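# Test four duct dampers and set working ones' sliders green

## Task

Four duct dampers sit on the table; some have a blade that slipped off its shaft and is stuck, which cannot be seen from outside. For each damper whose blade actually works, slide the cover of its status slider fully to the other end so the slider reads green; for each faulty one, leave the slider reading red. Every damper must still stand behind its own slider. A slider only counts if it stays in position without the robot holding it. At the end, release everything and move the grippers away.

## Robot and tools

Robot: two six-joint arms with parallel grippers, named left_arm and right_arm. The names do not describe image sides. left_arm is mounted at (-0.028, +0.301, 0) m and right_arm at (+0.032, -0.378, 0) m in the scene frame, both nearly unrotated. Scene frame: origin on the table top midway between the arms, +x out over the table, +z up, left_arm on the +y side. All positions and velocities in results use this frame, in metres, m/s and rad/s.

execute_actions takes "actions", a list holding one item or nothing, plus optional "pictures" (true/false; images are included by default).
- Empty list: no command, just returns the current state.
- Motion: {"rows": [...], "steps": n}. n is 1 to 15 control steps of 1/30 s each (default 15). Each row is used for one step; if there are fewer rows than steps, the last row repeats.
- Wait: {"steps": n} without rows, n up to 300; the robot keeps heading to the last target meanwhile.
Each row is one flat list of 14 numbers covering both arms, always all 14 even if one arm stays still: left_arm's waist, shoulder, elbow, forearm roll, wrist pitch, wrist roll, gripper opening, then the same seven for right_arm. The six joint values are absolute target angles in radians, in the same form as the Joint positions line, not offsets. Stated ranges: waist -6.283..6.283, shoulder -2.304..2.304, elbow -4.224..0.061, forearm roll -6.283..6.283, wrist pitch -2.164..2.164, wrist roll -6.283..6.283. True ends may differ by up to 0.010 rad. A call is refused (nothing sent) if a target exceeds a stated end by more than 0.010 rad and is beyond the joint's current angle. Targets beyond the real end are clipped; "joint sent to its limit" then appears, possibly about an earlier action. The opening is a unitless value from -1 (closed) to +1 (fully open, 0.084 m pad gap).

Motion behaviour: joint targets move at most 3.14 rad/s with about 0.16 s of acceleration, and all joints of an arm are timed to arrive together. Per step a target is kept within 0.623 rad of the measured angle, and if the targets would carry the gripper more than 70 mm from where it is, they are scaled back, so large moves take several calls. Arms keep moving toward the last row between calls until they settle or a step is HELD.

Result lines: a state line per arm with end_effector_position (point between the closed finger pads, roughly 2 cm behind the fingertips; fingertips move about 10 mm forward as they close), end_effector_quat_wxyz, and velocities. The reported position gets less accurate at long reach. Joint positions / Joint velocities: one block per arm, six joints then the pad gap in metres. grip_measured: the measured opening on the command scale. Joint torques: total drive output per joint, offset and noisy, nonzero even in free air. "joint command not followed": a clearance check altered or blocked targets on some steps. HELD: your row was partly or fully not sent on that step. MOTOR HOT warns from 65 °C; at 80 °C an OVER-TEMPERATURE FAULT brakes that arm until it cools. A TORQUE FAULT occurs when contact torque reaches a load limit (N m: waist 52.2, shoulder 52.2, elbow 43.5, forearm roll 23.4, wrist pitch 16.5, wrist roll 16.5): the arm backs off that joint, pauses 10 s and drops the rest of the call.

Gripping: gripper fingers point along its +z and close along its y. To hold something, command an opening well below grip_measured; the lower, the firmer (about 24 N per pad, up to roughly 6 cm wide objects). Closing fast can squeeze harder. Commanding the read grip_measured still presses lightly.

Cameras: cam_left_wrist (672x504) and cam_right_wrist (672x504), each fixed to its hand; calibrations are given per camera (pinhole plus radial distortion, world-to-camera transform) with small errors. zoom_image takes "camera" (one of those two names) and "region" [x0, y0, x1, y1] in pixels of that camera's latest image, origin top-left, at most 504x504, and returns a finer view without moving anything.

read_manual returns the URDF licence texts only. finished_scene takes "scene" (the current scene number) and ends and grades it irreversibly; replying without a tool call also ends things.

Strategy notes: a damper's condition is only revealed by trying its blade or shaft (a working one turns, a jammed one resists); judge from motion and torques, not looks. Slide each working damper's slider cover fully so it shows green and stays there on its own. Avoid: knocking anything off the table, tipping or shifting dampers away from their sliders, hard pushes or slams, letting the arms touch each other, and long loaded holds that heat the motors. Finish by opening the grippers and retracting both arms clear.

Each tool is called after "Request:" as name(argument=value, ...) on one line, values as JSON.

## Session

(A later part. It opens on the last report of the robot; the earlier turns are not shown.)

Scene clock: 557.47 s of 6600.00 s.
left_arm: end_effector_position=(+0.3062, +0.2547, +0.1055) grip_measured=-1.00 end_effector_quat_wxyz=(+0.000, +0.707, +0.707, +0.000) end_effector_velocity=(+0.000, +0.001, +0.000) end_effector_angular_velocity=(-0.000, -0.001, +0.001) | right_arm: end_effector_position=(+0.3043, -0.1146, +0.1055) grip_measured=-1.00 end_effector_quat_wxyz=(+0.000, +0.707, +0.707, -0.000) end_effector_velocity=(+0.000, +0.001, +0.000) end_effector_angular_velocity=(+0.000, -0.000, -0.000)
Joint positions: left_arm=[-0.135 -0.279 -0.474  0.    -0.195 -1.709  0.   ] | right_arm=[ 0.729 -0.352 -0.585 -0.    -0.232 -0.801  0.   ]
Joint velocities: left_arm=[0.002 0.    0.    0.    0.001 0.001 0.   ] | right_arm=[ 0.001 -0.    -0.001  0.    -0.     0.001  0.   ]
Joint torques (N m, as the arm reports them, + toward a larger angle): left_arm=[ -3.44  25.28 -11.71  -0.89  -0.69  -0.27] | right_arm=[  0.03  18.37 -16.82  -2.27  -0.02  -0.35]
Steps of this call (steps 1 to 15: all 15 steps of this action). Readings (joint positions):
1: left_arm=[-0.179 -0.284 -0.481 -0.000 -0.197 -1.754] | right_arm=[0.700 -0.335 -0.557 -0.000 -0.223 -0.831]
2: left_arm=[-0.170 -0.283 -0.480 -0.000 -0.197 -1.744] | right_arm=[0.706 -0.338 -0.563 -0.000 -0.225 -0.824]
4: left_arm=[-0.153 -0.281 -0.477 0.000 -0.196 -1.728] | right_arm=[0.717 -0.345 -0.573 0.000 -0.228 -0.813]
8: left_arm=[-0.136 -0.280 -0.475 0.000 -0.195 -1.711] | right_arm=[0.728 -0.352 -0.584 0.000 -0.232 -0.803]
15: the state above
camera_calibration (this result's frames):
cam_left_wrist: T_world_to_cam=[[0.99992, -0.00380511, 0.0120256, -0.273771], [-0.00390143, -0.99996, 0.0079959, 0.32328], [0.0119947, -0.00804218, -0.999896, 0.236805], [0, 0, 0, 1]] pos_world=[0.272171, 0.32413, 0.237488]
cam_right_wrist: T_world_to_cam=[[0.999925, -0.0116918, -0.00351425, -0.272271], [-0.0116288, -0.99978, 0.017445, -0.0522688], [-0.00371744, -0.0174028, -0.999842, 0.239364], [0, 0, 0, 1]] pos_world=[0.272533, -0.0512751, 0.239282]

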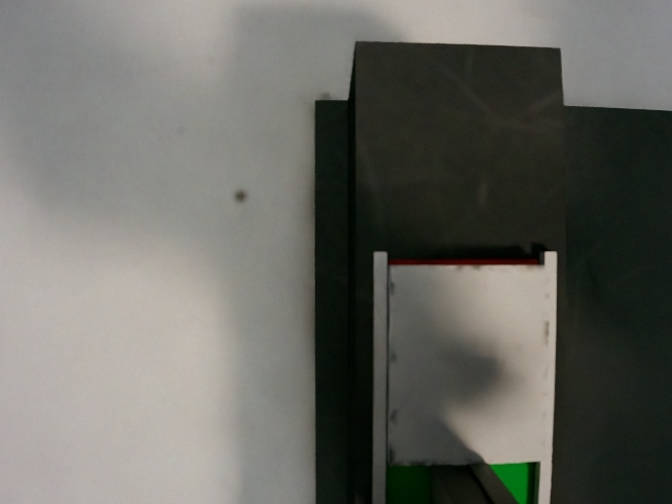

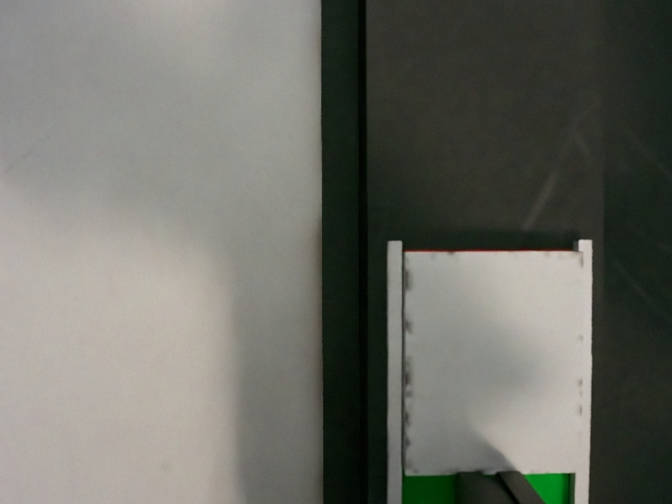

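Request:
execute_actions(actions=[{"rows": [[-0.1326,-0.2793,-0.4741,0,-0.1949,-1.7074,-1,0.7300,-0.3528,-0.5853,0,-0.2325,-0.8008,-1],[-0.1310,-0.2791,-0.4739,0,-0.1948,-1.7058,-1,0.7304,-0.3531,-0.5857,0,-0.2326,-0.8004,-1],[-0.1293,-0.2790,-0.4737,0,-0.1947,-1.7041,-1,0.7309,-0.3534,-0.5862,0,-0.2328,-0.7999,-1]], "steps": 10}])

Request:
execute_actions(actions=[{"rows": [[-0.1330,-0.2793,-0.4741,0,-0.1949,-1.7078,-1,0.7285,-0.3518,-0.5838,0,-0.2320,-0.8023,-1],[-0.1367,-0.2796,-0.4746,0,-0.1950,-1.7115,-1,0.7261,-0.3503,-0.5815,0,-0.2312,-0.8047,-1],[-0.1367,-0.2796,-0.4746,0,-0.1950,-1.7115,-1,0.7261,-0.3503,-0.5815,0,-0.2312,-0.8047,-1],[-0.1367,-0.2796,-0.4746,0,-0.1950,-1.7115,-1,0.7261,-0.3503,-0.5815,0,-0.2312,-0.8047,-1],[-0.1367,-0.2680,-0.4747,0,-0.2067,-1.7115,-1,0.7261,-0.3400,-0.5816,0,-0.2416,-0.8047,-1],[-0.1367,-0.2500,-0.4748,0,-0.2248,-1.7115,-1,0.7261,-0.3240,-0.5817,0,-0.2577,-0.8047,-1],[-0.1367,-0.2300,-0.4750,0,-0.2450,-1.7115,-1,0.7261,-0.3060,-0.5819,0,-0.2759,-0.8047,-1],[-0.1367,-0.2100,-0.4752,0,-0.2652,-1.7115,-1,0.7261,-0.2880,-0.5820,0,-0.2940,-0.8047,-1],[-0.1367,-0.1920,-0.4754,0,-0.2834,-1.7115,-1,0.7261,-0.2720,-0.5822,0,-0.3102,-0.8047,-1],[-0.1367,-0.1780,-0.4755,0,-0.2974,-1.7115,-1,0.7261,-0.2596,-0.5823,0,-0.3227,-0.8047,-1]], "steps": 12}])

Request:
execute_actions(actions=[{"rows": [[-0.1776,-0.1927,-0.4957,0,-0.3030,-1.7524,-1,0.7066,-0.2294,-0.5642,0,-0.3349,-0.8242,-1],[-0.2185,-0.2073,-0.5160,0,-0.3086,-1.7933,-1,0.6871,-0.1992,-0.5462,0,-0.3470,-0.8437,-1],[-0.2594,-0.2220,-0.5362,0,-0.3142,-1.8342,-1,0.6677,-0.1689,-0.5281,0,-0.3592,-0.8631,-1],[-0.3003,-0.2366,-0.5565,0,-0.3198,-1.8751,-1,0.6482,-0.1387,-0.5101,0,-0.3713,-0.8826,-1],[-0.3412,-0.2513,-0.5767,0,-0.3254,-1.9160,-1,0.6287,-0.1085,-0.4920,0,-0.3835,-0.9021,-1],[-0.3821,-0.2659,-0.5969,0,-0.3310,-1.9569,-1,0.6092,-0.0783,-0.4739,0,-0.3957,-0.9216,-1],[-0.4230,-0.2806,-0.6172,0,-0.3366,-1.9978,-1,0.5897,-0.0481,-0.4559,0,-0.4078,-0.9411,-1],[-0.4639,-0.2952,-0.6374,0,-0.3422,-2.0387,-1,0.5703,-0.0178,-0.4378,0,-0.4200,-0.9605,-1],[-0.5048,-0.3099,-0.6577,0,-0.3478,-2.0796,-1,0.5508,0.0124,-0.4198,0,-0.4321,-0.9800,-1],[-0.5457,-0.3245,-0.6779,0,-0.3534,-2.1205,-1,0.5313,0.0426,-0.4017,0,-0.4443,-0.9995,-1],[-0.5866,-0.3392,-0.6981,0,-0.3590,-2.1614,-1,0.5118,0.0728,-0.3836,0,-0.4565,-1.0190,-1],[-0.6275,-0.3538,-0.7184,0,-0.3646,-2.2023,-1,0.4923,0.1030,-0.3656,0,-0.4686,-1.0385,-1],[-0.6684,-0.3685,-0.7386,0,-0.3702,-2.2432,-1,0.4729,0.1333,-0.3475,0,-0.4808,-1.0579,-1],[-0.7093,-0.3831,-0.7589,0,-0.3758,-2.2841,-1,0.4534,0.1635,-0.3294,0,-0.4930,-1.0774,-1]], "steps": 15}], pictures=false)

Request:
execute_actions(actions=[{"rows": [[-0.7093,-0.3831,-0.7589,0,-0.3758,-2.2841,-1,0.4534,0.1635,-0.3294,0,-0.4930,-1.0774,-1],[-0.7093,-0.3831,-0.7589,0,-0.3758,-2.2841,-1,0.4534,0.1635,-0.3294,0,-0.4930,-1.0774,-1],[-0.7093,-0.3831,-0.7589,0,-0.3758,-2.2841,-1,0.4534,0.1635,-0.3294,0,-0.4930,-1.0774,-1],[-0.7093,-0.3831,-0.7589,0,-0.3758,-2.2841,-1,0.4534,0.1635,-0.3294,0,-0.4930,-1.0774,-1],[-0.7093,-0.3948,-0.7588,0,-0.3640,-2.2841,-1,0.4534,0.1635,-0.3294,0,-0.4930,-1.0774,-1],[-0.7093,-0.4064,-0.7587,0,-0.3523,-2.2841,-1,0.4534,0.1635,-0.3294,0,-0.4930,-1.0774,-1],[-0.7093,-0.4181,-0.7586,0,-0.3405,-2.2841,-1,0.4534,0.1635,-0.3294,0,-0.4930,-1.0774,-1],[-0.7093,-0.4297,-0.7585,0,-0.3288,-2.2841,-1,0.4534,0.1635,-0.3294,0,-0.4930,-1.0774,-1],[-0.7093,-0.4414,-0.7584,0,-0.3170,-2.2841,-1,0.4534,0.1635,-0.3294,0,-0.4930,-1.0774,-1],[-0.7093,-0.4507,-0.7583,0,-0.3076,-2.2841,-1,0.4534,0.1635,-0.3294,0,-0.4930,-1.0774,-1],[-0.7093,-0.4569,-0.7582,0,-0.3013,-2.2841,-1,0.4534,0.1635,-0.3294,0,-0.4930,-1.0774,-1],[-0.7093,-0.4608,-0.7582,0,-0.2975,-2.2841,-1,0.4534,0.1635,-0.3294,0,-0.4930,-1.0774,-1]], "steps": 15}], pictures=false)

Request:
execute_actions(actions=[{"steps": 4}])

Request:
execute_actions(actions=[{"rows": [[-0.7038,-0.4572,-0.7523,0,-0.2951,-2.2786,-1,0.4534,0.1635,-0.3294,0,-0.4930,-1.0774,-1],[-0.6982,-0.4536,-0.7464,0,-0.2929,-2.2730,-1,0.4534,0.1635,-0.3294,0,-0.4930,-1.0774,-1],[-0.6925,-0.4500,-0.7406,0,-0.2906,-2.2673,-1,0.4534,0.1635,-0.3294,0,-0.4930,-1.0774,-1],[-0.6868,-0.4465,-0.7349,0,-0.2883,-2.2616,-1,0.4534,0.1635,-0.3294,0,-0.4930,-1.0774,-1],[-0.6811,-0.4430,-0.7292,0,-0.2861,-2.2559,-1,0.4534,0.1635,-0.3294,0,-0.4930,-1.0774,-1],[-0.6753,-0.4396,-0.7235,0,-0.2839,-2.2501,-1,0.4534,0.1635,-0.3294,0,-0.4930,-1.0774,-1],[-0.6694,-0.4361,-0.7179,0,-0.2818,-2.2442,-1,0.4534,0.1635,-0.3294,0,-0.4930,-1.0774,-1],[-0.6635,-0.4327,-0.7123,0,-0.2796,-2.2383,-1,0.4534,0.1635,-0.3294,0,-0.4930,-1.0774,-1],[-0.6575,-0.4293,-0.7068,0,-0.2775,-2.2323,-1,0.4534,0.1635,-0.3294,0,-0.4930,-1.0774,-1],[-0.6515,-0.4259,-0.7013,0,-0.2754,-2.2263,-1,0.4534,0.1635,-0.3294,0,-0.4930,-1.0774,-1],[-0.6454,-0.4226,-0.6959,0,-0.2733,-2.2202,-1,0.4534,0.1635,-0.3294,0,-0.4930,-1.0774,-1],[-0.6393,-0.4193,-0.6906,0,-0.2713,-2.2141,-1,0.4534,0.1635,-0.3294,0,-0.4930,-1.0774,-1],[-0.6331,-0.4160,-0.6853,0,-0.2693,-2.2079,-1,0.4534,0.1635,-0.3294,0,-0.4930,-1.0774,-1],[-0.6268,-0.4127,-0.6800,0,-0.2673,-2.2016,-1,0.4534,0.1635,-0.3294,0,-0.4930,-1.0774,-1],[-0.6205,-0.4095,-0.6748,0,-0.2653,-2.1953,-1,0.4534,0.1635,-0.3294,0,-0.4930,-1.0774,-1]], "steps": 15}], pictures=false)

Request:
execute_actions(actions=[{"rows": [[-0.6147,-0.4065,-0.6701,0,-0.2636,-2.1895,-1,0.4534,0.1635,-0.3294,0,-0.4930,-1.0774,-1],[-0.6095,-0.4039,-0.6659,0,-0.2620,-2.1843,-1,0.4534,0.1635,-0.3294,0,-0.4930,-1.0774,-1],[-0.6054,-0.4019,-0.6627,0,-0.2608,-2.1802,-1,0.4534,0.1635,-0.3294,0,-0.4930,-1.0774,-1],[-0.6024,-0.4005,-0.6604,0,-0.2599,-2.1772,-1,0.4534,0.1635,-0.3294,0,-0.4930,-1.0774,-1],[-0.6012,-0.3999,-0.6595,0,-0.2596,-2.1760,-1,0.4534,0.1635,-0.3294,0,-0.4930,-1.0774,-1]], "steps": 15}])

Scene clock: 677.80 s of 6600.00 s.
left_arm: end_effector_position=(+0.3061, +0.2564, +0.1055) grip_measured=-1.00 end_effector_quat_wxyz=(+0.000, +0.707, +0.707, +0.000) end_effector_velocity=(-0.000, +0.000, -0.000) end_effector_angular_velocity=(+0.000, +0.001, +0.001) | right_arm: end_effector_position=(+0.3043, -0.1139, +0.1055) grip_measured=-1.00 end_effector_quat_wxyz=(+0.000, +0.707, +0.707, -0.000) end_effector_velocity=(+0.000, +0.000, +0.000) end_effector_angular_velocity=(+0.001, -0.001, -0.000)
Joint positions: left_arm=[-0.13  -0.279 -0.474 -0.    -0.195 -1.704  0.   ] | right_arm=[ 0.731 -0.353 -0.586 -0.    -0.233 -0.8    0.   ]
Joint velocities: left_arm=[ 0.     0.     0.001  0.     0.    -0.     0.   ] | right_arm=[ 0.001  0.001 -0.     0.     0.     0.001  0.   ]
Joint torques (N m, as the arm reports them, + toward a larger angle): left_arm=[ -2.59  25.69 -11.49  -0.77  -0.82  -0.31] | right_arm=[  3.15  18.51 -16.95  -3.45   0.16  -0.36]
Steps of this call (steps 1 to 15: the robot went on to your last target; steps 16 to 90: nothing new was sent; then 117.00 s passed at rest; steps 91 to 100: all 10 steps of this action). Readings (joint positions):
91: left_arm=[-0.134 -0.279 -0.474 -0.000 -0.195 -1.709] | right_arm=[0.730 -0.353 -0.585 -0.000 -0.232 -0.801]
92: left_arm=[-0.134 -0.279 -0.474 -0.000 -0.195 -1.708] | right_arm=[0.730 -0.353 -0.585 -0.000 -0.232 -0.801]
94: left_arm=[-0.131 -0.279 -0.474 -0.000 -0.195 -1.706] | right_arm=[0.730 -0.353 -0.586 -0.000 -0.233 -0.800]
98: left_arm=[-0.130 -0.279 -0.474 -0.000 -0.195 -1.704] | right_arm=[0.731 -0.353 -0.586 -0.000 -0.233 -0.800]
100: the state above
camera_calibration (this result's frames):
cam_left_wrist: T_world_to_cam=[[0.999921, -0.00370754, 0.0119874, -0.273764], [-0.00380364, -0.999961, 0.00800384, 0.324969], [0.0119572, -0.00804881, -0.999896, 0.236829], [0, 0, 0, 1]] pos_world=[0.272147, 0.325847, 0.237485]
cam_right_wrist: T_world_to_cam=[[0.999925, -0.0116593, -0.00375725, -0.272167], [-0.011591, -0.999776, 0.0176968, -0.0515951], [-0.00396275, -0.0176519, -0.999836, 0.239397], [0, 0, 0, 1]] pos_world=[0.272497, -0.050531, 0.239248]

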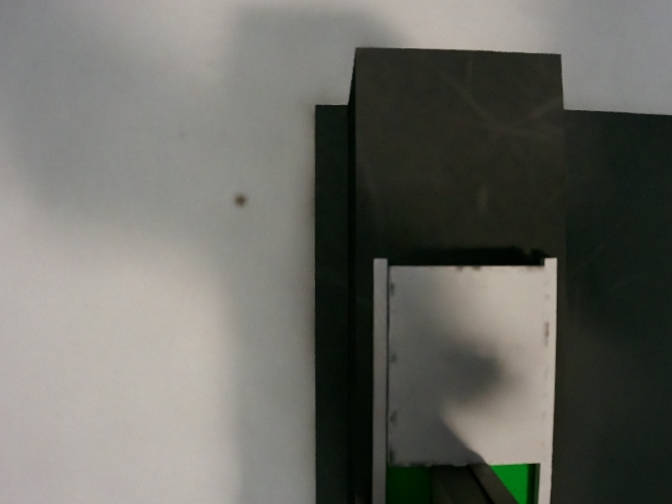

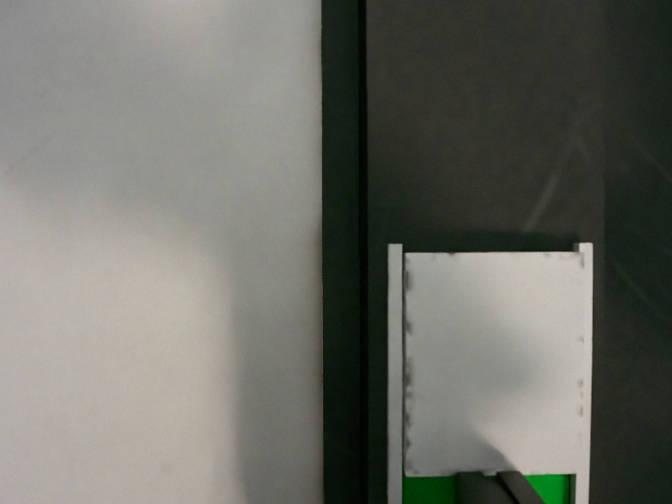

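Scene clock: 678.20 s of 6600.00 s.
left_arm: end_effector_position=(+0.3071, +0.2539, +0.1356) grip_measured=-1.00 end_effector_quat_wxyz=(+0.001, +0.707, +0.707, +0.001) end_effector_velocity=(+0.016, -0.002, +0.114) end_effector_angular_velocity=(-0.008, -0.058, +0.001) | right_arm: end_effector_position=(+0.3051, -0.1155, +0.1357) grip_measured=-1.00 end_effector_quat_wxyz=(+0.000, +0.707, +0.707, +0.001) end_effector_velocity=(+0.011, +0.010, +0.109) end_effector_angular_velocity=(+0.033, -0.035, -0.001)
Joint positions: left_arm=[-0.137 -0.191 -0.476  0.    -0.282 -1.711  0.   ] | right_arm=[ 0.726 -0.271 -0.583  0.    -0.309 -0.805  0.   ]
Joint velocities: left_arm=[-0.     0.322 -0.02   0.    -0.283 -0.001  0.   ] | right_arm=[-0.     0.272 -0.02   0.    -0.245  0.     0.   ]
Joint torques (N m, as the arm reports them, + toward a larger angle): left_arm=[ -4.2    0.03 -11.49  -1.14  -0.08  -0.32] | right_arm=[ -0.67   7.31 -14.26  -2.99   0.2   -0.23]
Steps of this call (steps 1 to 12: all 12 steps of this action). Readings (joint positions):
1: left_arm=[-0.130 -0.279 -0.474 -0.000 -0.195 -1.704] | right_arm=[0.731 -0.353 -0.586 -0.000 -0.233 -0.800]
2: left_arm=[-0.131 -0.279 -0.474 -0.000 -0.195 -1.706] | right_arm=[0.730 -0.353 -0.585 -0.000 -0.233 -0.801]
4: left_arm=[-0.135 -0.280 -0.474 0.000 -0.195 -1.709] | right_arm=[0.728 -0.351 -0.583 0.000 -0.231 -0.803]
8: left_arm=[-0.136 -0.257 -0.474 0.000 -0.220 -1.711] | right_arm=[0.726 -0.330 -0.581 0.000 -0.253 -0.805]
12: the state above
camera_calibration (this result's frames):
cam_left_wrist: T_world_to_cam=[[0.999893, -0.00357568, 0.0142074, -0.275374], [-0.00369367, -0.999959, 0.00828791, 0.322123], [0.0141772, -0.00833949, -0.999865, 0.266272], [0, 0, 0, 1]] pos_world=[0.27276, 0.323345, 0.267479]
cam_right_wrist: T_world_to_cam=[[0.999932, -0.0115299, -0.00168265, -0.273166], [-0.0115022, -0.999812, 0.0156262, -0.0534864], [-0.0018625, -0.0156058, -0.999876, 0.269228], [0, 0, 0, 1]] pos_world=[0.273033, -0.0524244, 0.269571]

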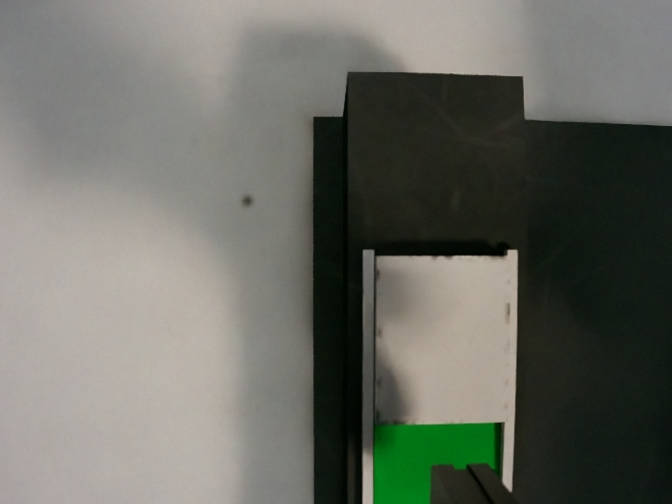

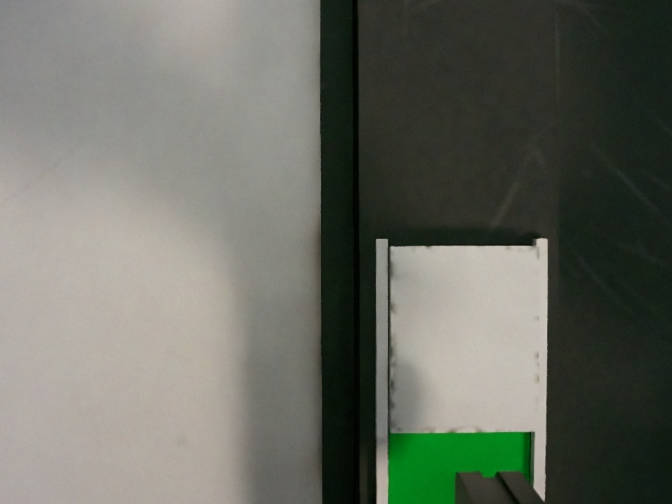

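Scene clock: 678.70 s of 6600.00 s.
left_arm: end_effector_position=(+0.3196, +0.0607, +0.1410) grip_measured=-1.00 end_effector_quat_wxyz=(+0.000, +0.707, +0.707, +0.000) end_effector_velocity=(-0.103, -0.491, -0.008) end_effector_angular_velocity=(+0.001, +0.002, -0.003) | right_arm: end_effector_position=(+0.2789, -0.2327, +0.1951) grip_measured=-1.00 end_effector_quat_wxyz=(+0.000, +0.707, +0.707, +0.000) end_effector_velocity=(-0.117, -0.258, +0.081) end_effector_angular_velocity=(+0.001, -0.002, -0.004)
Joint positions: left_arm=[-0.602 -0.345 -0.706  0.    -0.361 -2.176  0.   ] | right_arm=[ 0.493  0.103 -0.366 -0.    -0.468 -1.038  0.   ]
Joint velocities: left_arm=[-1.094 -0.39  -0.539 -0.    -0.151 -1.09   0.   ] | right_arm=[-0.568  0.885  0.528 -0.    -0.354 -0.564  0.   ]
Joint torques (N m, as the arm reports them, + toward a larger angle): left_arm=[ -4.63  35.01 -13.25  -1.04  -0.45  -0.04] | right_arm=[  7.07   4.91 -20.01  -2.19   0.1   -0.11]
Steps of this call (steps 1 to 15: all 15 steps of this action). Readings (joint positions):
1: left_arm=[-0.137 -0.184 -0.476 0.000 -0.289 -1.712] | right_arm=[0.726 -0.265 -0.583 0.000 -0.315 -0.805]
2: left_arm=[-0.142 -0.182 -0.479 0.000 -0.294 -1.718] | right_arm=[0.723 -0.257 -0.580 0.000 -0.321 -0.809]
4: left_arm=[-0.186 -0.197 -0.500 -0.000 -0.304 -1.763] | right_arm=[0.700 -0.220 -0.558 0.000 -0.338 -0.832]
8: left_arm=[-0.334 -0.250 -0.574 0.000 -0.324 -1.908] | right_arm=[0.628 -0.107 -0.491 -0.000 -0.384 -0.903]
15: the state above

Scene clock: 679.20 s of 6600.00 s.
left_arm: end_effector_position=(+0.3056, +0.0130, +0.1061) grip_measured=-1.00 end_effector_quat_wxyz=(-0.001, +0.707, +0.707, -0.000) end_effector_velocity=(+0.006, -0.007, -0.015) end_effector_angular_velocity=(-0.016, -0.019, -0.002) | right_arm: end_effector_position=(+0.2703, -0.2499, +0.2000) grip_measured=-1.00 end_effector_quat_wxyz=(-0.000, +0.707, +0.707, -0.000) end_effector_velocity=(+0.000, -0.000, +0.001) end_effector_angular_velocity=(+0.001, -0.003, -0.002)
Joint positions: left_arm=[-0.709 -0.459 -0.757 -0.    -0.301 -2.284  0.   ] | right_arm=[ 0.454  0.163 -0.33   0.    -0.493 -1.077  0.   ]
Joint velocities: left_arm=[-0.004 -0.039 -0.009  0.     0.055 -0.003  0.   ] | right_arm=[-0.002  0.005  0.001 -0.    -0.001  0.     0.   ]
Joint torques (N m, as the arm reports them, + toward a larger angle): left_arm=[ -4.1   43.28 -15.02  -0.99  -0.53  -0.28] | right_arm=[  1.5   12.72 -20.52  -2.83  -0.31  -0.14]
Steps of this call (steps 1 to 15: all 15 steps of this action). Readings (joint positions):
1: left_arm=[-0.637 -0.358 -0.723 0.000 -0.366 -2.211] | right_arm=[0.476 0.129 -0.350 -0.000 -0.479 -1.055]
2: left_arm=[-0.669 -0.369 -0.739 -0.000 -0.370 -2.242] | right_arm=[0.465 0.146 -0.340 -0.000 -0.486 -1.065]
4: left_arm=[-0.699 -0.379 -0.754 -0.000 -0.374 -2.271] | right_arm=[0.457 0.158 -0.332 -0.000 -0.491 -1.074]
8: left_arm=[-0.707 -0.401 -0.758 0.000 -0.356 -2.283] | right_arm=[0.454 0.162 -0.330 0.000 -0.493 -1.077]
15: the state above

Scene clock: 679.33 s of 6600.00 s.
left_arm: end_effector_position=(+0.3063, +0.0123, +0.1058) grip_measured=-1.00 end_effector_quat_wxyz=(+0.000, +0.707, +0.707, +0.000) end_effector_velocity=(+0.001, -0.002, -0.000) end_effector_angular_velocity=(-0.002, -0.002, -0.003) | right_arm: end_effector_position=(+0.2703, -0.2500, +0.2000) grip_measured=-1.00 end_effector_quat_wxyz=(-0.000, +0.707, +0.707, -0.000) end_effector_velocity=(+0.000, -0.000, +0.000) end_effector_angular_velocity=(+0.000, -0.001, -0.001)
Joint positions: left_arm=[-0.709 -0.46  -0.758  0.    -0.298 -2.284  0.   ] | right_arm=[ 0.453  0.163 -0.329  0.    -0.493 -1.077  0.   ]
Joint velocities: left_arm=[-0.002 -0.002 -0.003 -0.     0.003  0.001  0.   ] | right_arm=[-0.001  0.002  0.001 -0.     0.    -0.     0.   ]
Joint torques (N m, as the arm reports them, + toward a larger angle): left_arm=[ -4.04  36.18 -14.09  -0.88  -0.49  -0.28] | right_arm=[ -1.09   9.25 -21.65  -1.86  -0.19   0.17]
Steps of this call (steps 1 to 4: the robot went on to your last target). Readings (joint positions):
1: left_arm=[-0.709 -0.460 -0.758 -0.000 -0.299 -2.284] | right_arm=[0.454 0.163 -0.330 0.000 -0.493 -1.077]
2: left_arm=[-0.709 -0.460 -0.758 -0.000 -0.298 -2.284] | right_arm=[0.454 0.163 -0.330 0.000 -0.493 -1.077]
4: the state above
camera_calibration (this result's frames):
cam_left_wrist: T_world_to_cam=[[0.999921, -0.00346245, 0.0121049, -0.274819], [-0.0035616, -0.99996, 0.00817838, 0.0807661], [0.0120761, -0.00822085, -0.999893, 0.235135], [0, 0, 0, 1]] pos_world=[0.272245, 0.0817444, 0.237776]
cam_right_wrist: T_world_to_cam=[[0.999927, -0.0115505, -0.00358004, -0.239407], [-0.0114863, -0.999782, 0.017457, -0.189672], [-0.00378089, -0.0174146, -0.999841, 0.331358], [0, 0, 0, 1]] pos_world=[0.238464, -0.186625, 0.333759]

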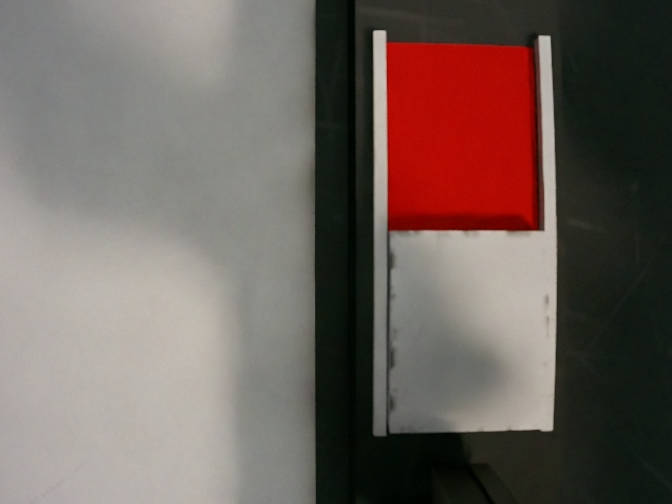

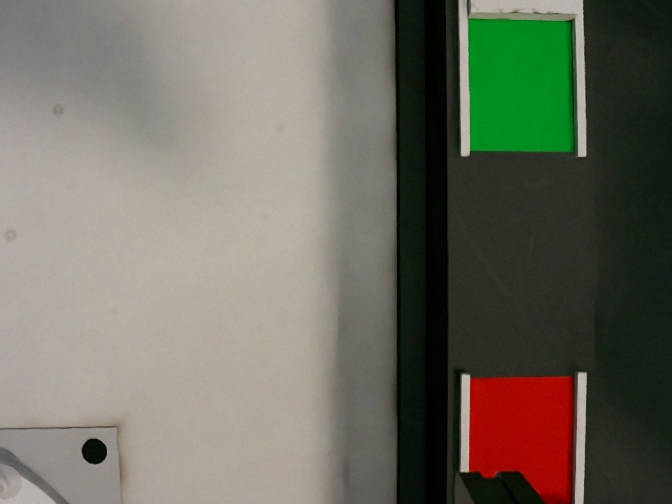

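Scene clock: 679.83 s of 6600.00 s.
left_arm: end_effector_position=(+0.3063, +0.0525, +0.1056) grip_measured=-1.00 end_effector_quat_wxyz=(+0.000, +0.707, +0.707, +0.000) end_effector_velocity=(-0.001, +0.096, -0.001) end_effector_angular_velocity=(+0.001, +0.001, +0.001) | right_arm: end_effector_position=(+0.2703, -0.2500, +0.2000) grip_measured=-1.00 end_effector_quat_wxyz=(-0.000, +0.707, +0.707, -0.000) end_effector_velocity=(-0.000, +0.000, +0.000) end_effector_angular_velocity=(+0.000, -0.000, +0.001)
Joint positions: left_arm=[-0.636 -0.417 -0.688 -0.    -0.27  -2.211  0.   ] | right_arm=[ 0.453  0.163 -0.329  0.    -0.493 -1.077  0.   ]
Joint velocities: left_arm=[0.185 0.097 0.16  0.    0.061 0.184 0.   ] | right_arm=[ 0.     0.001  0.    -0.    -0.    -0.     0.   ]
Joint torques (N m, as the arm reports them, + toward a larger angle): left_arm=[ -3.02  33.49 -12.5   -0.83  -0.64  -0.37] | right_arm=[  0.33   8.47 -21.72  -2.64   0.02   0.07]
Steps of this call (steps 1 to 15: all 15 steps of this action). Readings (joint positions):
1: left_arm=[-0.709 -0.460 -0.758 0.000 -0.298 -2.284] | right_arm=[0.453 0.163 -0.329 0.000 -0.493 -1.077]
2: left_arm=[-0.708 -0.459 -0.757 0.000 -0.297 -2.282] | right_arm=[0.453 0.163 -0.329 0.000 -0.493 -1.077]
4: left_arm=[-0.700 -0.454 -0.748 0.000 -0.293 -2.274] | right_arm=[0.453 0.163 -0.329 0.000 -0.493 -1.077]
8: left_arm=[-0.678 -0.441 -0.726 -0.000 -0.285 -2.253] | right_arm=[0.453 0.163 -0.329 0.000 -0.493 -1.077]
15: the state above

Scene clock: 680.33 s of 6600.00 s.
left_arm: end_effector_position=(+0.3062, +0.0701, +0.1055) grip_measured=-1.00 end_effector_quat_wxyz=(+0.000, +0.707, +0.707, +0.000) end_effector_velocity=(+0.000, +0.000, +0.000) end_effector_angular_velocity=(+0.000, +0.000, +0.001) | right_arm: end_effector_position=(+0.2703, -0.2500, +0.2000) grip_measured=-1.00 end_effector_quat_wxyz=(-0.000, +0.707, +0.707, -0.000) end_effector_velocity=(+0.000, +0.000, +0.000) end_effector_angular_velocity=(+0.001, -0.001, -0.000)
Joint positions: left_arm=[-0.601 -0.4   -0.66   0.    -0.26  -2.176  0.   ] | right_arm=[ 0.453  0.163 -0.329  0.    -0.493 -1.077  0.   ]
Joint velocities: left_arm=[ 0.001 -0.    -0.    -0.    -0.001 -0.     0.   ] | right_arm=[ 0.     0.001  0.    -0.     0.001  0.     0.   ]
Joint torques (N m, as the arm reports them, + toward a larger angle): left_arm=[ -4.59  31.68 -12.51  -0.73  -0.8   -0.29] | right_arm=[  0.36  11.08 -20.57  -3.07  -0.66  -0.11]
Steps of this call (steps 1 to 15: all 15 steps of this action). Readings (joint positions):
1: left_arm=[-0.630 -0.414 -0.683 -0.000 -0.268 -2.205] | right_arm=[0.453 0.163 -0.329 0.000 -0.493 -1.077]
2: left_arm=[-0.624 -0.411 -0.678 -0.000 -0.266 -2.198] | right_arm=[0.453 0.163 -0.329 0.000 -0.493 -1.077]
4: left_arm=[-0.613 -0.405 -0.669 0.000 -0.263 -2.188] | right_arm=[0.453 0.163 -0.329 0.000 -0.493 -1.077]
8: left_arm=[-0.602 -0.400 -0.660 0.000 -0.260 -2.177] | right_arm=[0.453 0.163 -0.329 -0.000 -0.493 -1.077]
15: the state above
camera_calibration (this result's frames):
cam_left_wrist: T_world_to_cam=[[0.999921, -0.00376352, 0.0119833, -0.274505], [-0.00386019, -0.99996, 0.00805412, 0.138658], [0.0119525, -0.00809974, -0.999896, 0.235349], [0, 0, 0, 1]] pos_world=[0.272206, 0.139525, 0.237497]
cam_right_wrist: T_world_to_cam=[[0.999926, -0.0115901, -0.00355877, -0.239408], [-0.0115264, -0.999781, 0.0174473, -0.18969], [-0.00376021, -0.017405, -0.999841, 0.331366], [0, 0, 0, 1]] pos_world=[0.23845, -0.186656, 0.333771]

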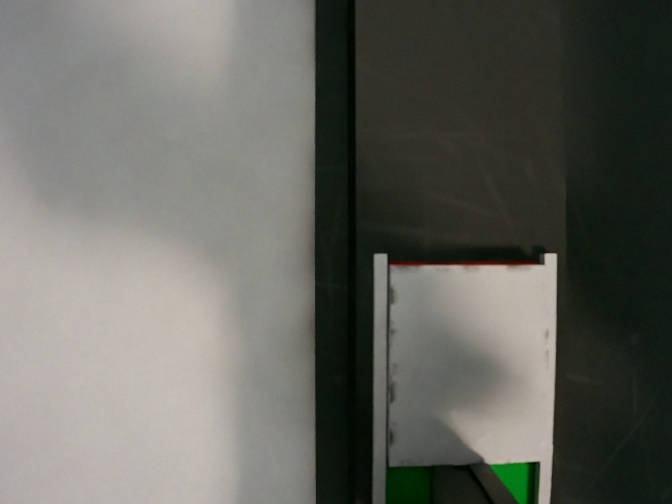

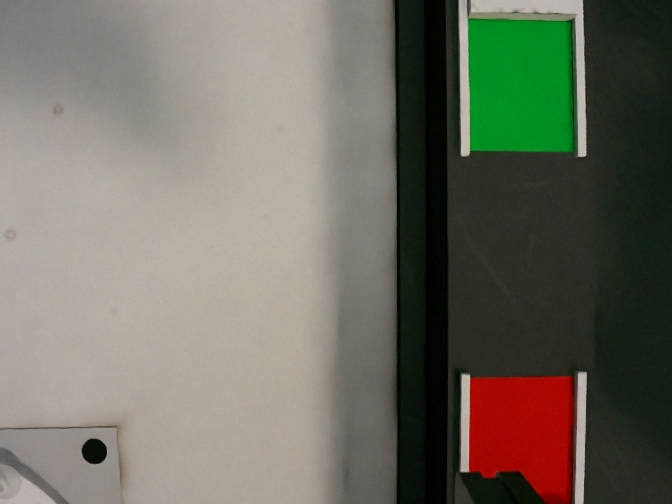

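Request:
execute_actions(actions=[])

Scene clock: 699.33 s of 6600.00 s.
left_arm: end_effector_position=(+0.3062, +0.0702, +0.1055) grip_measured=-1.00 end_effector_quat_wxyz=(+0.000, +0.707, +0.707, -0.000) end_effector_velocity=(+0.001, -0.000, +0.000) end_effector_angular_velocity=(-0.001, -0.001, +0.001) | right_arm: end_effector_position=(+0.2703, -0.2500, +0.2000) grip_measured=-1.00 end_effector_quat_wxyz=(-0.000, +0.707, +0.707, -0.000) end_effector_velocity=(+0.000, +0.000, +0.000) end_effector_angular_velocity=(+0.000, -0.000, +0.001)
Joint positions: left_arm=[-0.601 -0.4   -0.66  -0.    -0.26  -2.176  0.   ] | right_arm=[ 0.453  0.164 -0.329  0.    -0.493 -1.077  0.   ]
Joint velocities: left_arm=[ 0.     0.    -0.001 -0.     0.    -0.001  0.   ] | right_arm=[ 0.     0.    -0.     0.     0.    -0.001  0.   ]
Joint torques (N m, as the arm reports them, + toward a larger angle): left_arm=[ -3.74  31.82 -12.51  -0.94  -0.84  -0.32] | right_arm=[  0.32  15.19 -20.6   -1.98   0.07   0.04]
Steps of this call (steps 1 to 15: the robot went on to your last target; steps 16 to 90: nothing new was sent; then 16.00 s passed at rest). Readings (joint positions):
1: left_arm=[-0.601 -0.400 -0.660 0.000 -0.260 -2.176] | right_arm=[0.453 0.163 -0.329 0.000 -0.493 -1.077]
2: left_arm=[-0.601 -0.400 -0.660 0.000 -0.260 -2.176] | right_arm=[0.453 0.163 -0.329 -0.000 -0.493 -1.077]
4: left_arm=[-0.601 -0.400 -0.660 0.000 -0.260 -2.176] | right_arm=[0.453 0.164 -0.329 0.000 -0.493 -1.077]
8: left_arm=[-0.601 -0.400 -0.660 0.000 -0.260 -2.176] | right_arm=[0.453 0.164 -0.329 -0.000 -0.493 -1.077]
90: the state above
All arms were judged still, so your last target was given up. Only a new action makes them travel on or press farther. Fingers that are still opening or closing keep moving.
camera_calibration (this result's frames):
cam_left_wrist: T_world_to_cam=[[0.999923, -0.00363089, 0.0118628, -0.274456], [-0.00372561, -0.999961, 0.00797255, 0.138749], [0.0118334, -0.00801613, -0.999898, 0.235365], [0, 0, 0, 1]] pos_world=[0.272167, 0.139634, 0.237491]
cam_right_wrist: T_world_to_cam=[[0.999926, -0.0115902, -0.00355897, -0.239408], [-0.0115264, -0.999781, 0.0174474, -0.18969], [-0.00376041, -0.0174051, -0.999841, 0.331366], [0, 0, 0, 1]] pos_world=[0.23845, -0.186656, 0.333771]

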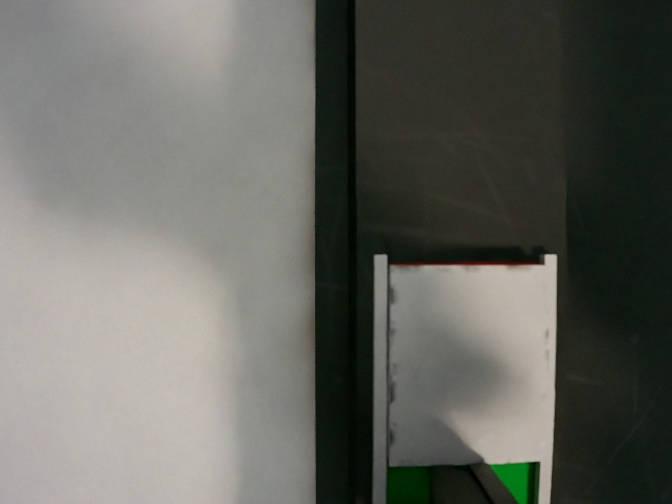

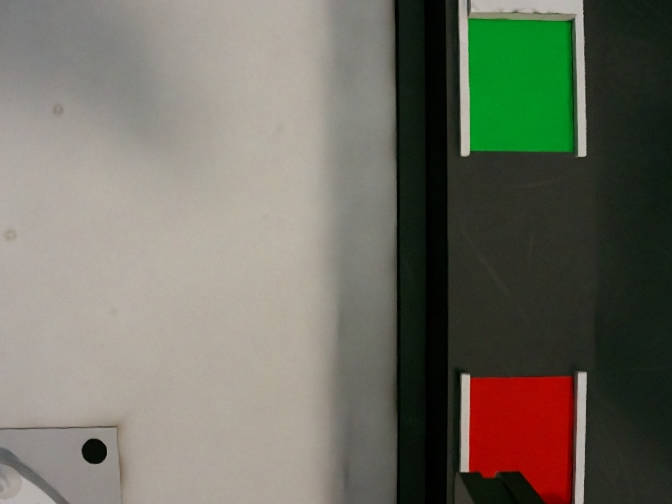

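Request:
execute_actions(actions=[{"rows": [[-0.6004,-0.3995,-0.6589,0,-0.2594,-2.1752,-1,0.4534,0.1635,-0.3294,0,-0.4930,-1.0774,-1],[-0.5996,-0.3991,-0.6582,0,-0.2591,-2.1744,-1,0.4534,0.1635,-0.3294,0,-0.4930,-1.0774,-1],[-0.5986,-0.3986,-0.6574,0,-0.2588,-2.1734,-1,0.4534,0.1635,-0.3294,0,-0.4930,-1.0774,-1]], "steps": 12}])

Scene clock: 706.10 s of 6600.00 s.
left_arm: end_effector_position=(+0.3062, +0.0713, +0.1056) grip_measured=-1.00 end_effector_quat_wxyz=(+0.000, +0.707, +0.707, +0.000) end_effector_velocity=(+0.001, -0.000, +0.000) end_effector_angular_velocity=(-0.001, -0.002, -0.001) | right_arm: end_effector_position=(+0.2703, -0.2500, +0.2000) grip_measured=-1.00 end_effector_quat_wxyz=(-0.000, +0.707, +0.707, -0.000) end_effector_velocity=(+0.000, +0.000, +0.000) end_effector_angular_velocity=(+0.000, -0.000, -0.000)
Joint positions: left_arm=[-0.599 -0.399 -0.658 -0.    -0.259 -2.173  0.   ] | right_arm=[ 0.453  0.163 -0.329 -0.    -0.493 -1.077  0.   ]
Joint velocities: left_arm=[ 0.     0.    -0.     0.     0.001  0.001  0.   ] | right_arm=[ 0.     0.    -0.     0.     0.     0.001  0.   ]
Joint torques (N m, as the arm reports them, + toward a larger angle): left_arm=[ -2.58  31.63 -11.64  -0.66  -1.25  -0.3 ] | right_arm=[  3.31   9.14 -22.03  -2.72  -0.22  -0.39]
Steps of this call (steps 1 to 90: nothing new was sent; then 3.37 s passed at rest; steps 91 to 102: all 12 steps of this action). Readings (joint positions):
91: left_arm=[-0.601 -0.400 -0.659 -0.000 -0.260 -2.176] | right_arm=[0.453 0.164 -0.329 -0.000 -0.493 -1.077]
92: left_arm=[-0.601 -0.400 -0.659 0.000 -0.260 -2.176] | right_arm=[0.453 0.163 -0.329 0.000 -0.493 -1.077]
94: left_arm=[-0.600 -0.399 -0.658 0.000 -0.259 -2.174] | right_arm=[0.453 0.164 -0.329 0.000 -0.493 -1.077]
98: left_arm=[-0.599 -0.399 -0.658 -0.000 -0.258 -2.174] | right_arm=[0.453 0.164 -0.329 -0.000 -0.493 -1.077]
102: the state above
camera_calibration (this result's frames):
cam_left_wrist: T_world_to_cam=[[0.999918, -0.00368789, 0.0122618, -0.274576], [-0.0037894, -0.999959, 0.008266, 0.139878], [0.0122308, -0.00831178, -0.999891, 0.235322], [0, 0, 0, 1]] pos_world=[0.272206, 0.140815, 0.237507]
cam_right_wrist: T_world_to_cam=[[0.999926, -0.0115901, -0.00355893, -0.239408], [-0.0115263, -0.999781, 0.0174474, -0.18969], [-0.00376037, -0.0174051, -0.999841, 0.331366], [0, 0, 0, 1]] pos_world=[0.23845, -0.186656, 0.333771]

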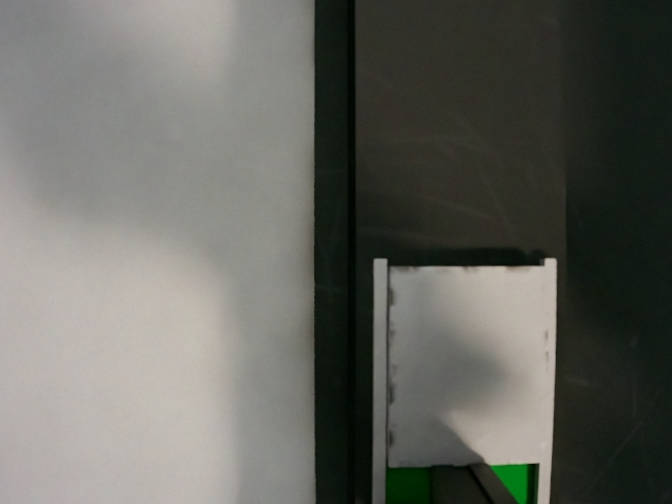

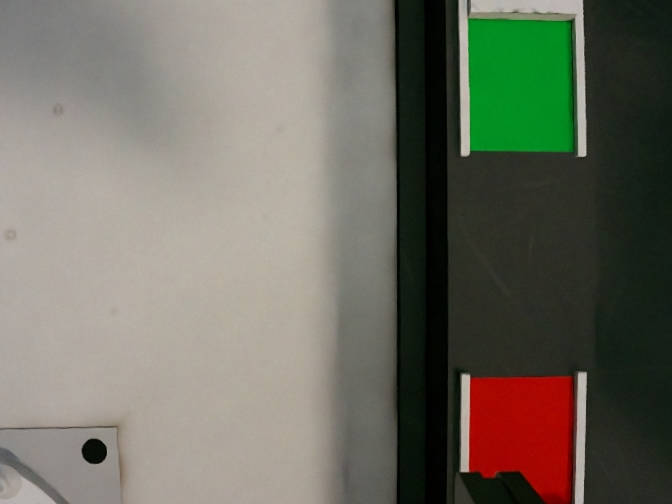

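Request:
execute_actions(actions=[{"rows": [[-0.5980,-0.3983,-0.6569,0,-0.2586,-2.1728,-1,0.4534,0.1635,-0.3294,0,-0.4930,-1.0774,-1],[-0.5974,-0.3980,-0.6565,0,-0.2585,-2.1722,-1,0.4534,0.1635,-0.3294,0,-0.4930,-1.0774,-1]], "steps": 10}])

Request:
execute_actions(actions=[{"rows": [[-0.5990,-0.3988,-0.6577,0,-0.2589,-2.1738,-1,0.4534,0.1635,-0.3294,0,-0.4930,-1.0774,-1],[-0.6010,-0.3998,-0.6593,0,-0.2595,-2.1758,-1,0.4534,0.1635,-0.3294,0,-0.4930,-1.0774,-1],[-0.6030,-0.4007,-0.6608,0,-0.2601,-2.1778,-1,0.4534,0.1635,-0.3294,0,-0.4930,-1.0774,-1],[-0.6042,-0.4013,-0.6618,0,-0.2605,-2.1790,-1,0.4534,0.1635,-0.3294,0,-0.4930,-1.0774,-1],[-0.6042,-0.4013,-0.6618,0,-0.2605,-2.1790,-1,0.4534,0.1635,-0.3294,0,-0.4930,-1.0774,-1],[-0.6042,-0.4013,-0.6618,0,-0.2605,-2.1790,-1,0.4534,0.1635,-0.3294,0,-0.4930,-1.0774,-1],[-0.6042,-0.4013,-0.6618,0,-0.2605,-2.1790,-1,0.4534,0.1635,-0.3294,0,-0.4930,-1.0774,-1],[-0.6042,-0.3960,-0.6618,0,-0.2658,-2.1790,-1,0.4534,0.1635,-0.3294,0,-0.4930,-1.0774,-1],[-0.6042,-0.3880,-0.6618,0,-0.2738,-2.1790,-1,0.4534,0.1635,-0.3294,0,-0.4930,-1.0774,-1],[-0.6042,-0.3770,-0.6618,0,-0.2848,-2.1790,-1,0.4534,0.1635,-0.3294,0,-0.4930,-1.0774,-1],[-0.6042,-0.3630,-0.6618,0,-0.2988,-2.1790,-1,0.4534,0.1635,-0.3294,0,-0.4930,-1.0774,-1],[-0.6042,-0.3470,-0.6618,0,-0.3148,-2.1790,-1,0.4534,0.1635,-0.3294,0,-0.4930,-1.0774,-1],[-0.6042,-0.3290,-0.6618,0,-0.3328,-2.1790,-1,0.4534,0.1635,-0.3294,0,-0.4930,-1.0774,-1],[-0.6042,-0.3100,-0.6618,0,-0.3518,-2.1790,-1,0.4534,0.1635,-0.3294,0,-0.4930,-1.0774,-1],[-0.6042,-0.2900,-0.6600,0,-0.3700,-2.1790,-1,0.4534,0.1635,-0.3294,0,-0.4930,-1.0774,-1]], "steps": 15}], pictures=false)

Request:
execute_actions(actions=[{"rows": [[-0.6042,-0.2690,-0.6560,0,-0.3870,-2.1790,-1,0.4534,0.1635,-0.3294,0,-0.4930,-1.0774,-1],[-0.6042,-0.2470,-0.6520,0,-0.4050,-2.1790,-1,0.4534,0.1635,-0.3294,0,-0.4930,-1.0774,-1],[-0.6042,-0.2250,-0.6480,0,-0.4230,-2.1790,-1,0.4534,0.1635,-0.3294,0,-0.4930,-1.0774,-1],[-0.6042,-0.2030,-0.6430,0,-0.4400,-2.1790,-1,0.4534,0.1635,-0.3294,0,-0.4930,-1.0774,-1],[-0.6042,-0.1820,-0.6380,0,-0.4560,-2.1790,-1,0.4534,0.1635,-0.3294,0,-0.4930,-1.0774,-1],[-0.6042,-0.1620,-0.6330,0,-0.4710,-2.1790,-1,0.4534,0.1635,-0.3294,0,-0.4930,-1.0774,-1],[-0.6042,-0.1440,-0.6290,0,-0.4850,-2.1790,-1,0.4534,0.1635,-0.3294,0,-0.4930,-1.0774,-1],[-0.6042,-0.1280,-0.6260,0,-0.4980,-2.1790,-1,0.4534,0.1635,-0.3294,0,-0.4930,-1.0774,-1],[-0.6042,-0.1150,-0.6230,0,-0.5080,-2.1790,-1,0.4534,0.1635,-0.3294,0,-0.4930,-1.0774,-1],[-0.6042,-0.1060,-0.6210,0,-0.5150,-2.1790,-1,0.4534,0.1635,-0.3294,0,-0.4930,-1.0774,-1],[-0.6042,-0.1000,-0.6200,0,-0.5200,-2.1790,-1,0.4534,0.1635,-0.3294,0,-0.4930,-1.0774,-1]], "steps": 15}])

Scene clock: 756.30 s of 6600.00 s.
left_arm: end_effector_position=(+0.3062, +0.0719, +0.1056) grip_measured=-1.00 end_effector_quat_wxyz=(+0.000, +0.707, +0.707, +0.000) end_effector_velocity=(+0.000, +0.000, -0.000) end_effector_angular_velocity=(+0.000, +0.000, -0.000) | right_arm: end_effector_position=(+0.2703, -0.2500, +0.2000) grip_measured=-1.00 end_effector_quat_wxyz=(-0.000, +0.707, +0.707, -0.000) end_effector_velocity=(+0.000, +0.000, +0.000) end_effector_angular_velocity=(+0.001, -0.001, +0.000)
Joint positions: left_arm=[-0.598 -0.398 -0.657 -0.    -0.258 -2.172  0.   ] | right_arm=[ 0.453  0.163 -0.329  0.    -0.493 -1.077  0.   ]
Joint velocities: left_arm=[ 0.    -0.001 -0.     0.     0.     0.     0.   ] | right_arm=[-0.     0.001 -0.     0.     0.    -0.     0.   ]
Joint torques (N m, as the arm reports them, + toward a larger angle): left_arm=[ -1.12  29.41 -10.19  -0.34  -1.8   -0.29] | right_arm=[  1.46   9.33 -21.52  -1.83  -0.29  -0.38]
Steps of this call (steps 1 to 15: the robot went on to your last target; steps 16 to 90: nothing new was sent; then 46.87 s passed at rest; steps 91 to 100: all 10 steps of this action). Readings (joint positions):
91: left_arm=[-0.599 -0.399 -0.657 0.000 -0.259 -2.173] | right_arm=[0.453 0.164 -0.329 -0.000 -0.493 -1.077]
92: left_arm=[-0.598 -0.399 -0.657 -0.000 -0.259 -2.173] | right_arm=[0.453 0.163 -0.329 -0.000 -0.493 -1.077]
94: left_arm=[-0.598 -0.398 -0.657 -0.000 -0.258 -2.173] | right_arm=[0.453 0.163 -0.329 -0.000 -0.493 -1.077]
98: left_arm=[-0.598 -0.398 -0.657 -0.000 -0.258 -2.172] | right_arm=[0.453 0.164 -0.329 0.000 -0.493 -1.077]
100: the state above
camera_calibration (this result's frames):
cam_left_wrist: T_world_to_cam=[[0.999919, -0.00367447, 0.0121757, -0.274554], [-0.00377454, -0.999959, 0.00820676, 0.140482], [0.012145, -0.00825206, -0.999892, 0.235387], [0, 0, 0, 1]] pos_world=[0.272204, 0.14141, 0.237551]
cam_right_wrist: T_world_to_cam=[[0.999926, -0.0115902, -0.00355895, -0.239408], [-0.0115264, -0.999781, 0.0174474, -0.18969], [-0.00376039, -0.0174051, -0.999841, 0.331366], [0, 0, 0, 1]] pos_world=[0.23845, -0.186656, 0.333771]

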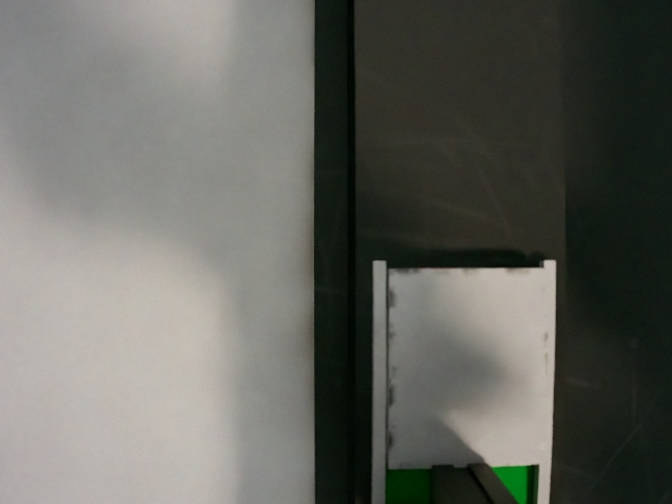

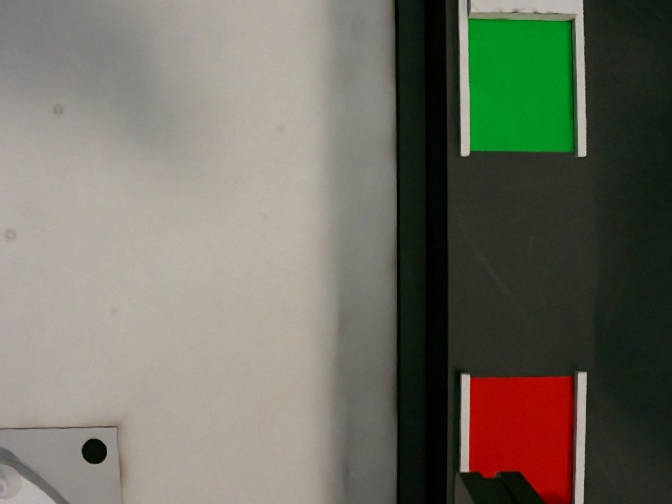

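Scene clock: 756.80 s of 6600.00 s.
left_arm: end_effector_position=(+0.3059, +0.0689, +0.1308) grip_measured=-1.00 end_effector_quat_wxyz=(-0.000, +0.707, +0.707, -0.000) end_effector_velocity=(+0.001, -0.001, +0.205) end_effector_angular_velocity=(-0.012, -0.017, -0.000) | right_arm: end_effector_position=(+0.2703, -0.2500, +0.2000) grip_measured=-1.00 end_effector_quat_wxyz=(-0.000, +0.707, +0.707, -0.000) end_effector_velocity=(+0.000, +0.000, +0.000) end_effector_angular_velocity=(+0.000, -0.001, +0.001)
Joint positions: left_arm=[-0.604 -0.339 -0.661  0.    -0.323 -2.179  0.   ] | right_arm=[ 0.453  0.164 -0.329  0.    -0.493 -1.077  0.   ]
Joint velocities: left_arm=[-0.001  0.499 -0.005 -0.    -0.483 -0.001  0.   ] | right_arm=[ 0.     0.    -0.     0.     0.    -0.001  0.   ]
Joint torques (N m, as the arm reports them, + toward a larger angle): left_arm=[ -3.77  38.19 -14.58  -1.01  -0.44  -0.36] | right_arm=[  1.85  10.83 -20.77  -2.07  -0.14  -0.47]
Steps of this call (steps 1 to 15: all 15 steps of this action). Readings (joint positions):
1: left_arm=[-0.598 -0.398 -0.657 -0.000 -0.258 -2.172] | right_arm=[0.453 0.163 -0.329 -0.000 -0.493 -1.077]
2: left_arm=[-0.598 -0.398 -0.657 -0.000 -0.259 -2.173] | right_arm=[0.453 0.163 -0.329 -0.000 -0.493 -1.077]
4: left_arm=[-0.600 -0.400 -0.659 0.000 -0.260 -2.175] | right_arm=[0.453 0.163 -0.329 0.000 -0.493 -1.077]
8: left_arm=[-0.604 -0.402 -0.660 0.000 -0.262 -2.179] | right_arm=[0.453 0.163 -0.329 -0.000 -0.493 -1.077]
15: the state above

Scene clock: 757.30 s of 6600.00 s.
left_arm: end_effector_position=(+0.2850, +0.0834, +0.2117) grip_measured=-1.00 end_effector_quat_wxyz=(+0.000, +0.707, +0.707, +0.000) end_effector_velocity=(-0.010, +0.007, +0.006) end_effector_angular_velocity=(+0.012, +0.017, -0.000) | right_arm: end_effector_position=(+0.2703, -0.2500, +0.2000) grip_measured=-1.00 end_effector_quat_wxyz=(-0.000, +0.707, +0.707, -0.000) end_effector_velocity=(+0.000, -0.000, +0.000) end_effector_angular_velocity=(+0.000, -0.000, -0.001)
Joint positions: left_arm=[-0.604 -0.102 -0.621 -0.    -0.518 -2.179  0.   ] | right_arm=[ 0.453  0.164 -0.329 -0.    -0.493 -1.077  0.   ]
Joint velocities: left_arm=[-0.     0.027  0.013  0.    -0.035 -0.     0.   ] | right_arm=[-0.  0. -0. -0.  0.  0.  0.]
Joint torques (N m, as the arm reports them, + toward a larger angle): left_arm=[ -3.88  23.27 -16.85  -0.66  -0.45  -0.35] | right_arm=[ -0.09   8.3  -22.04  -2.21  -0.15  -0.29]
Steps of this call (steps 1 to 15: all 15 steps of this action). Readings (joint positions):
1: left_arm=[-0.604 -0.322 -0.661 0.000 -0.340 -2.179] | right_arm=[0.453 0.164 -0.329 -0.000 -0.493 -1.077]
2: left_arm=[-0.604 -0.303 -0.660 0.000 -0.357 -2.179] | right_arm=[0.453 0.163 -0.329 -0.000 -0.493 -1.077]
4: left_arm=[-0.604 -0.263 -0.655 0.000 -0.391 -2.179] | right_arm=[0.453 0.164 -0.329 -0.000 -0.493 -1.077]
8: left_arm=[-0.604 -0.178 -0.637 0.000 -0.458 -2.179] | right_arm=[0.453 0.163 -0.329 0.000 -0.493 -1.077]
15: the state above
camera_calibration (this result's frames):
cam_left_wrist: T_world_to_cam=[[0.99992, -0.0036228, 0.0121384, -0.254588], [-0.00372205, -0.99996, 0.0081637, 0.151013], [0.0121084, -0.00820822, -0.999893, 0.341804], [0, 0, 0, 1]] pos_world=[0.250991, 0.15289, 0.343625]
cam_right_wrist: T_world_to_cam=[[0.999926, -0.0115901, -0.00355888, -0.239408], [-0.0115264, -0.999781, 0.0174474, -0.18969], [-0.00376032, -0.0174051, -0.999841, 0.331366], [0, 0, 0, 1]] pos_world=[0.23845, -0.186656, 0.333771]

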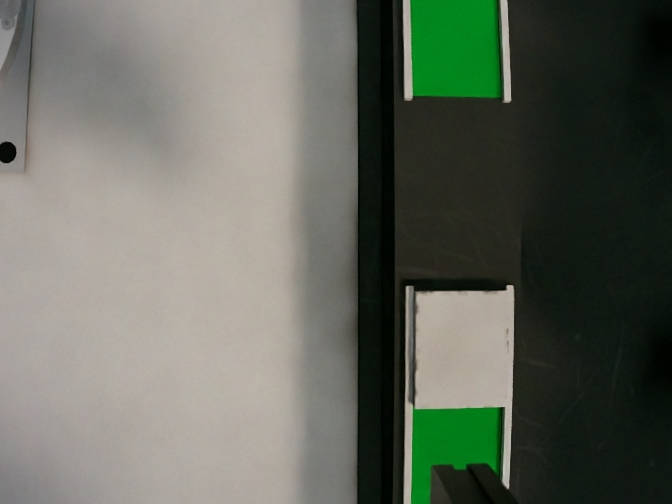

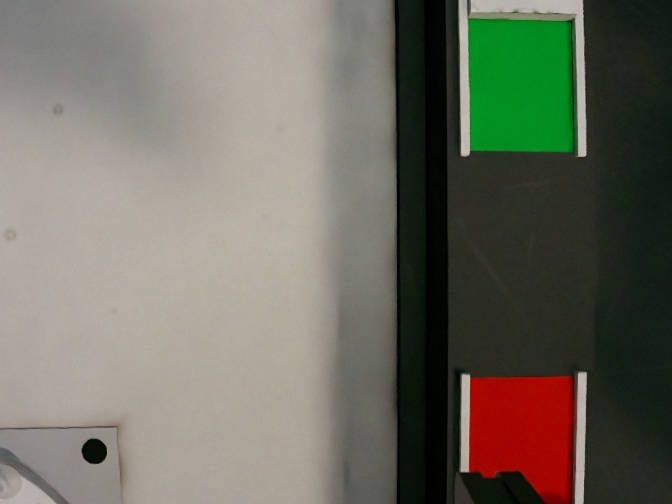

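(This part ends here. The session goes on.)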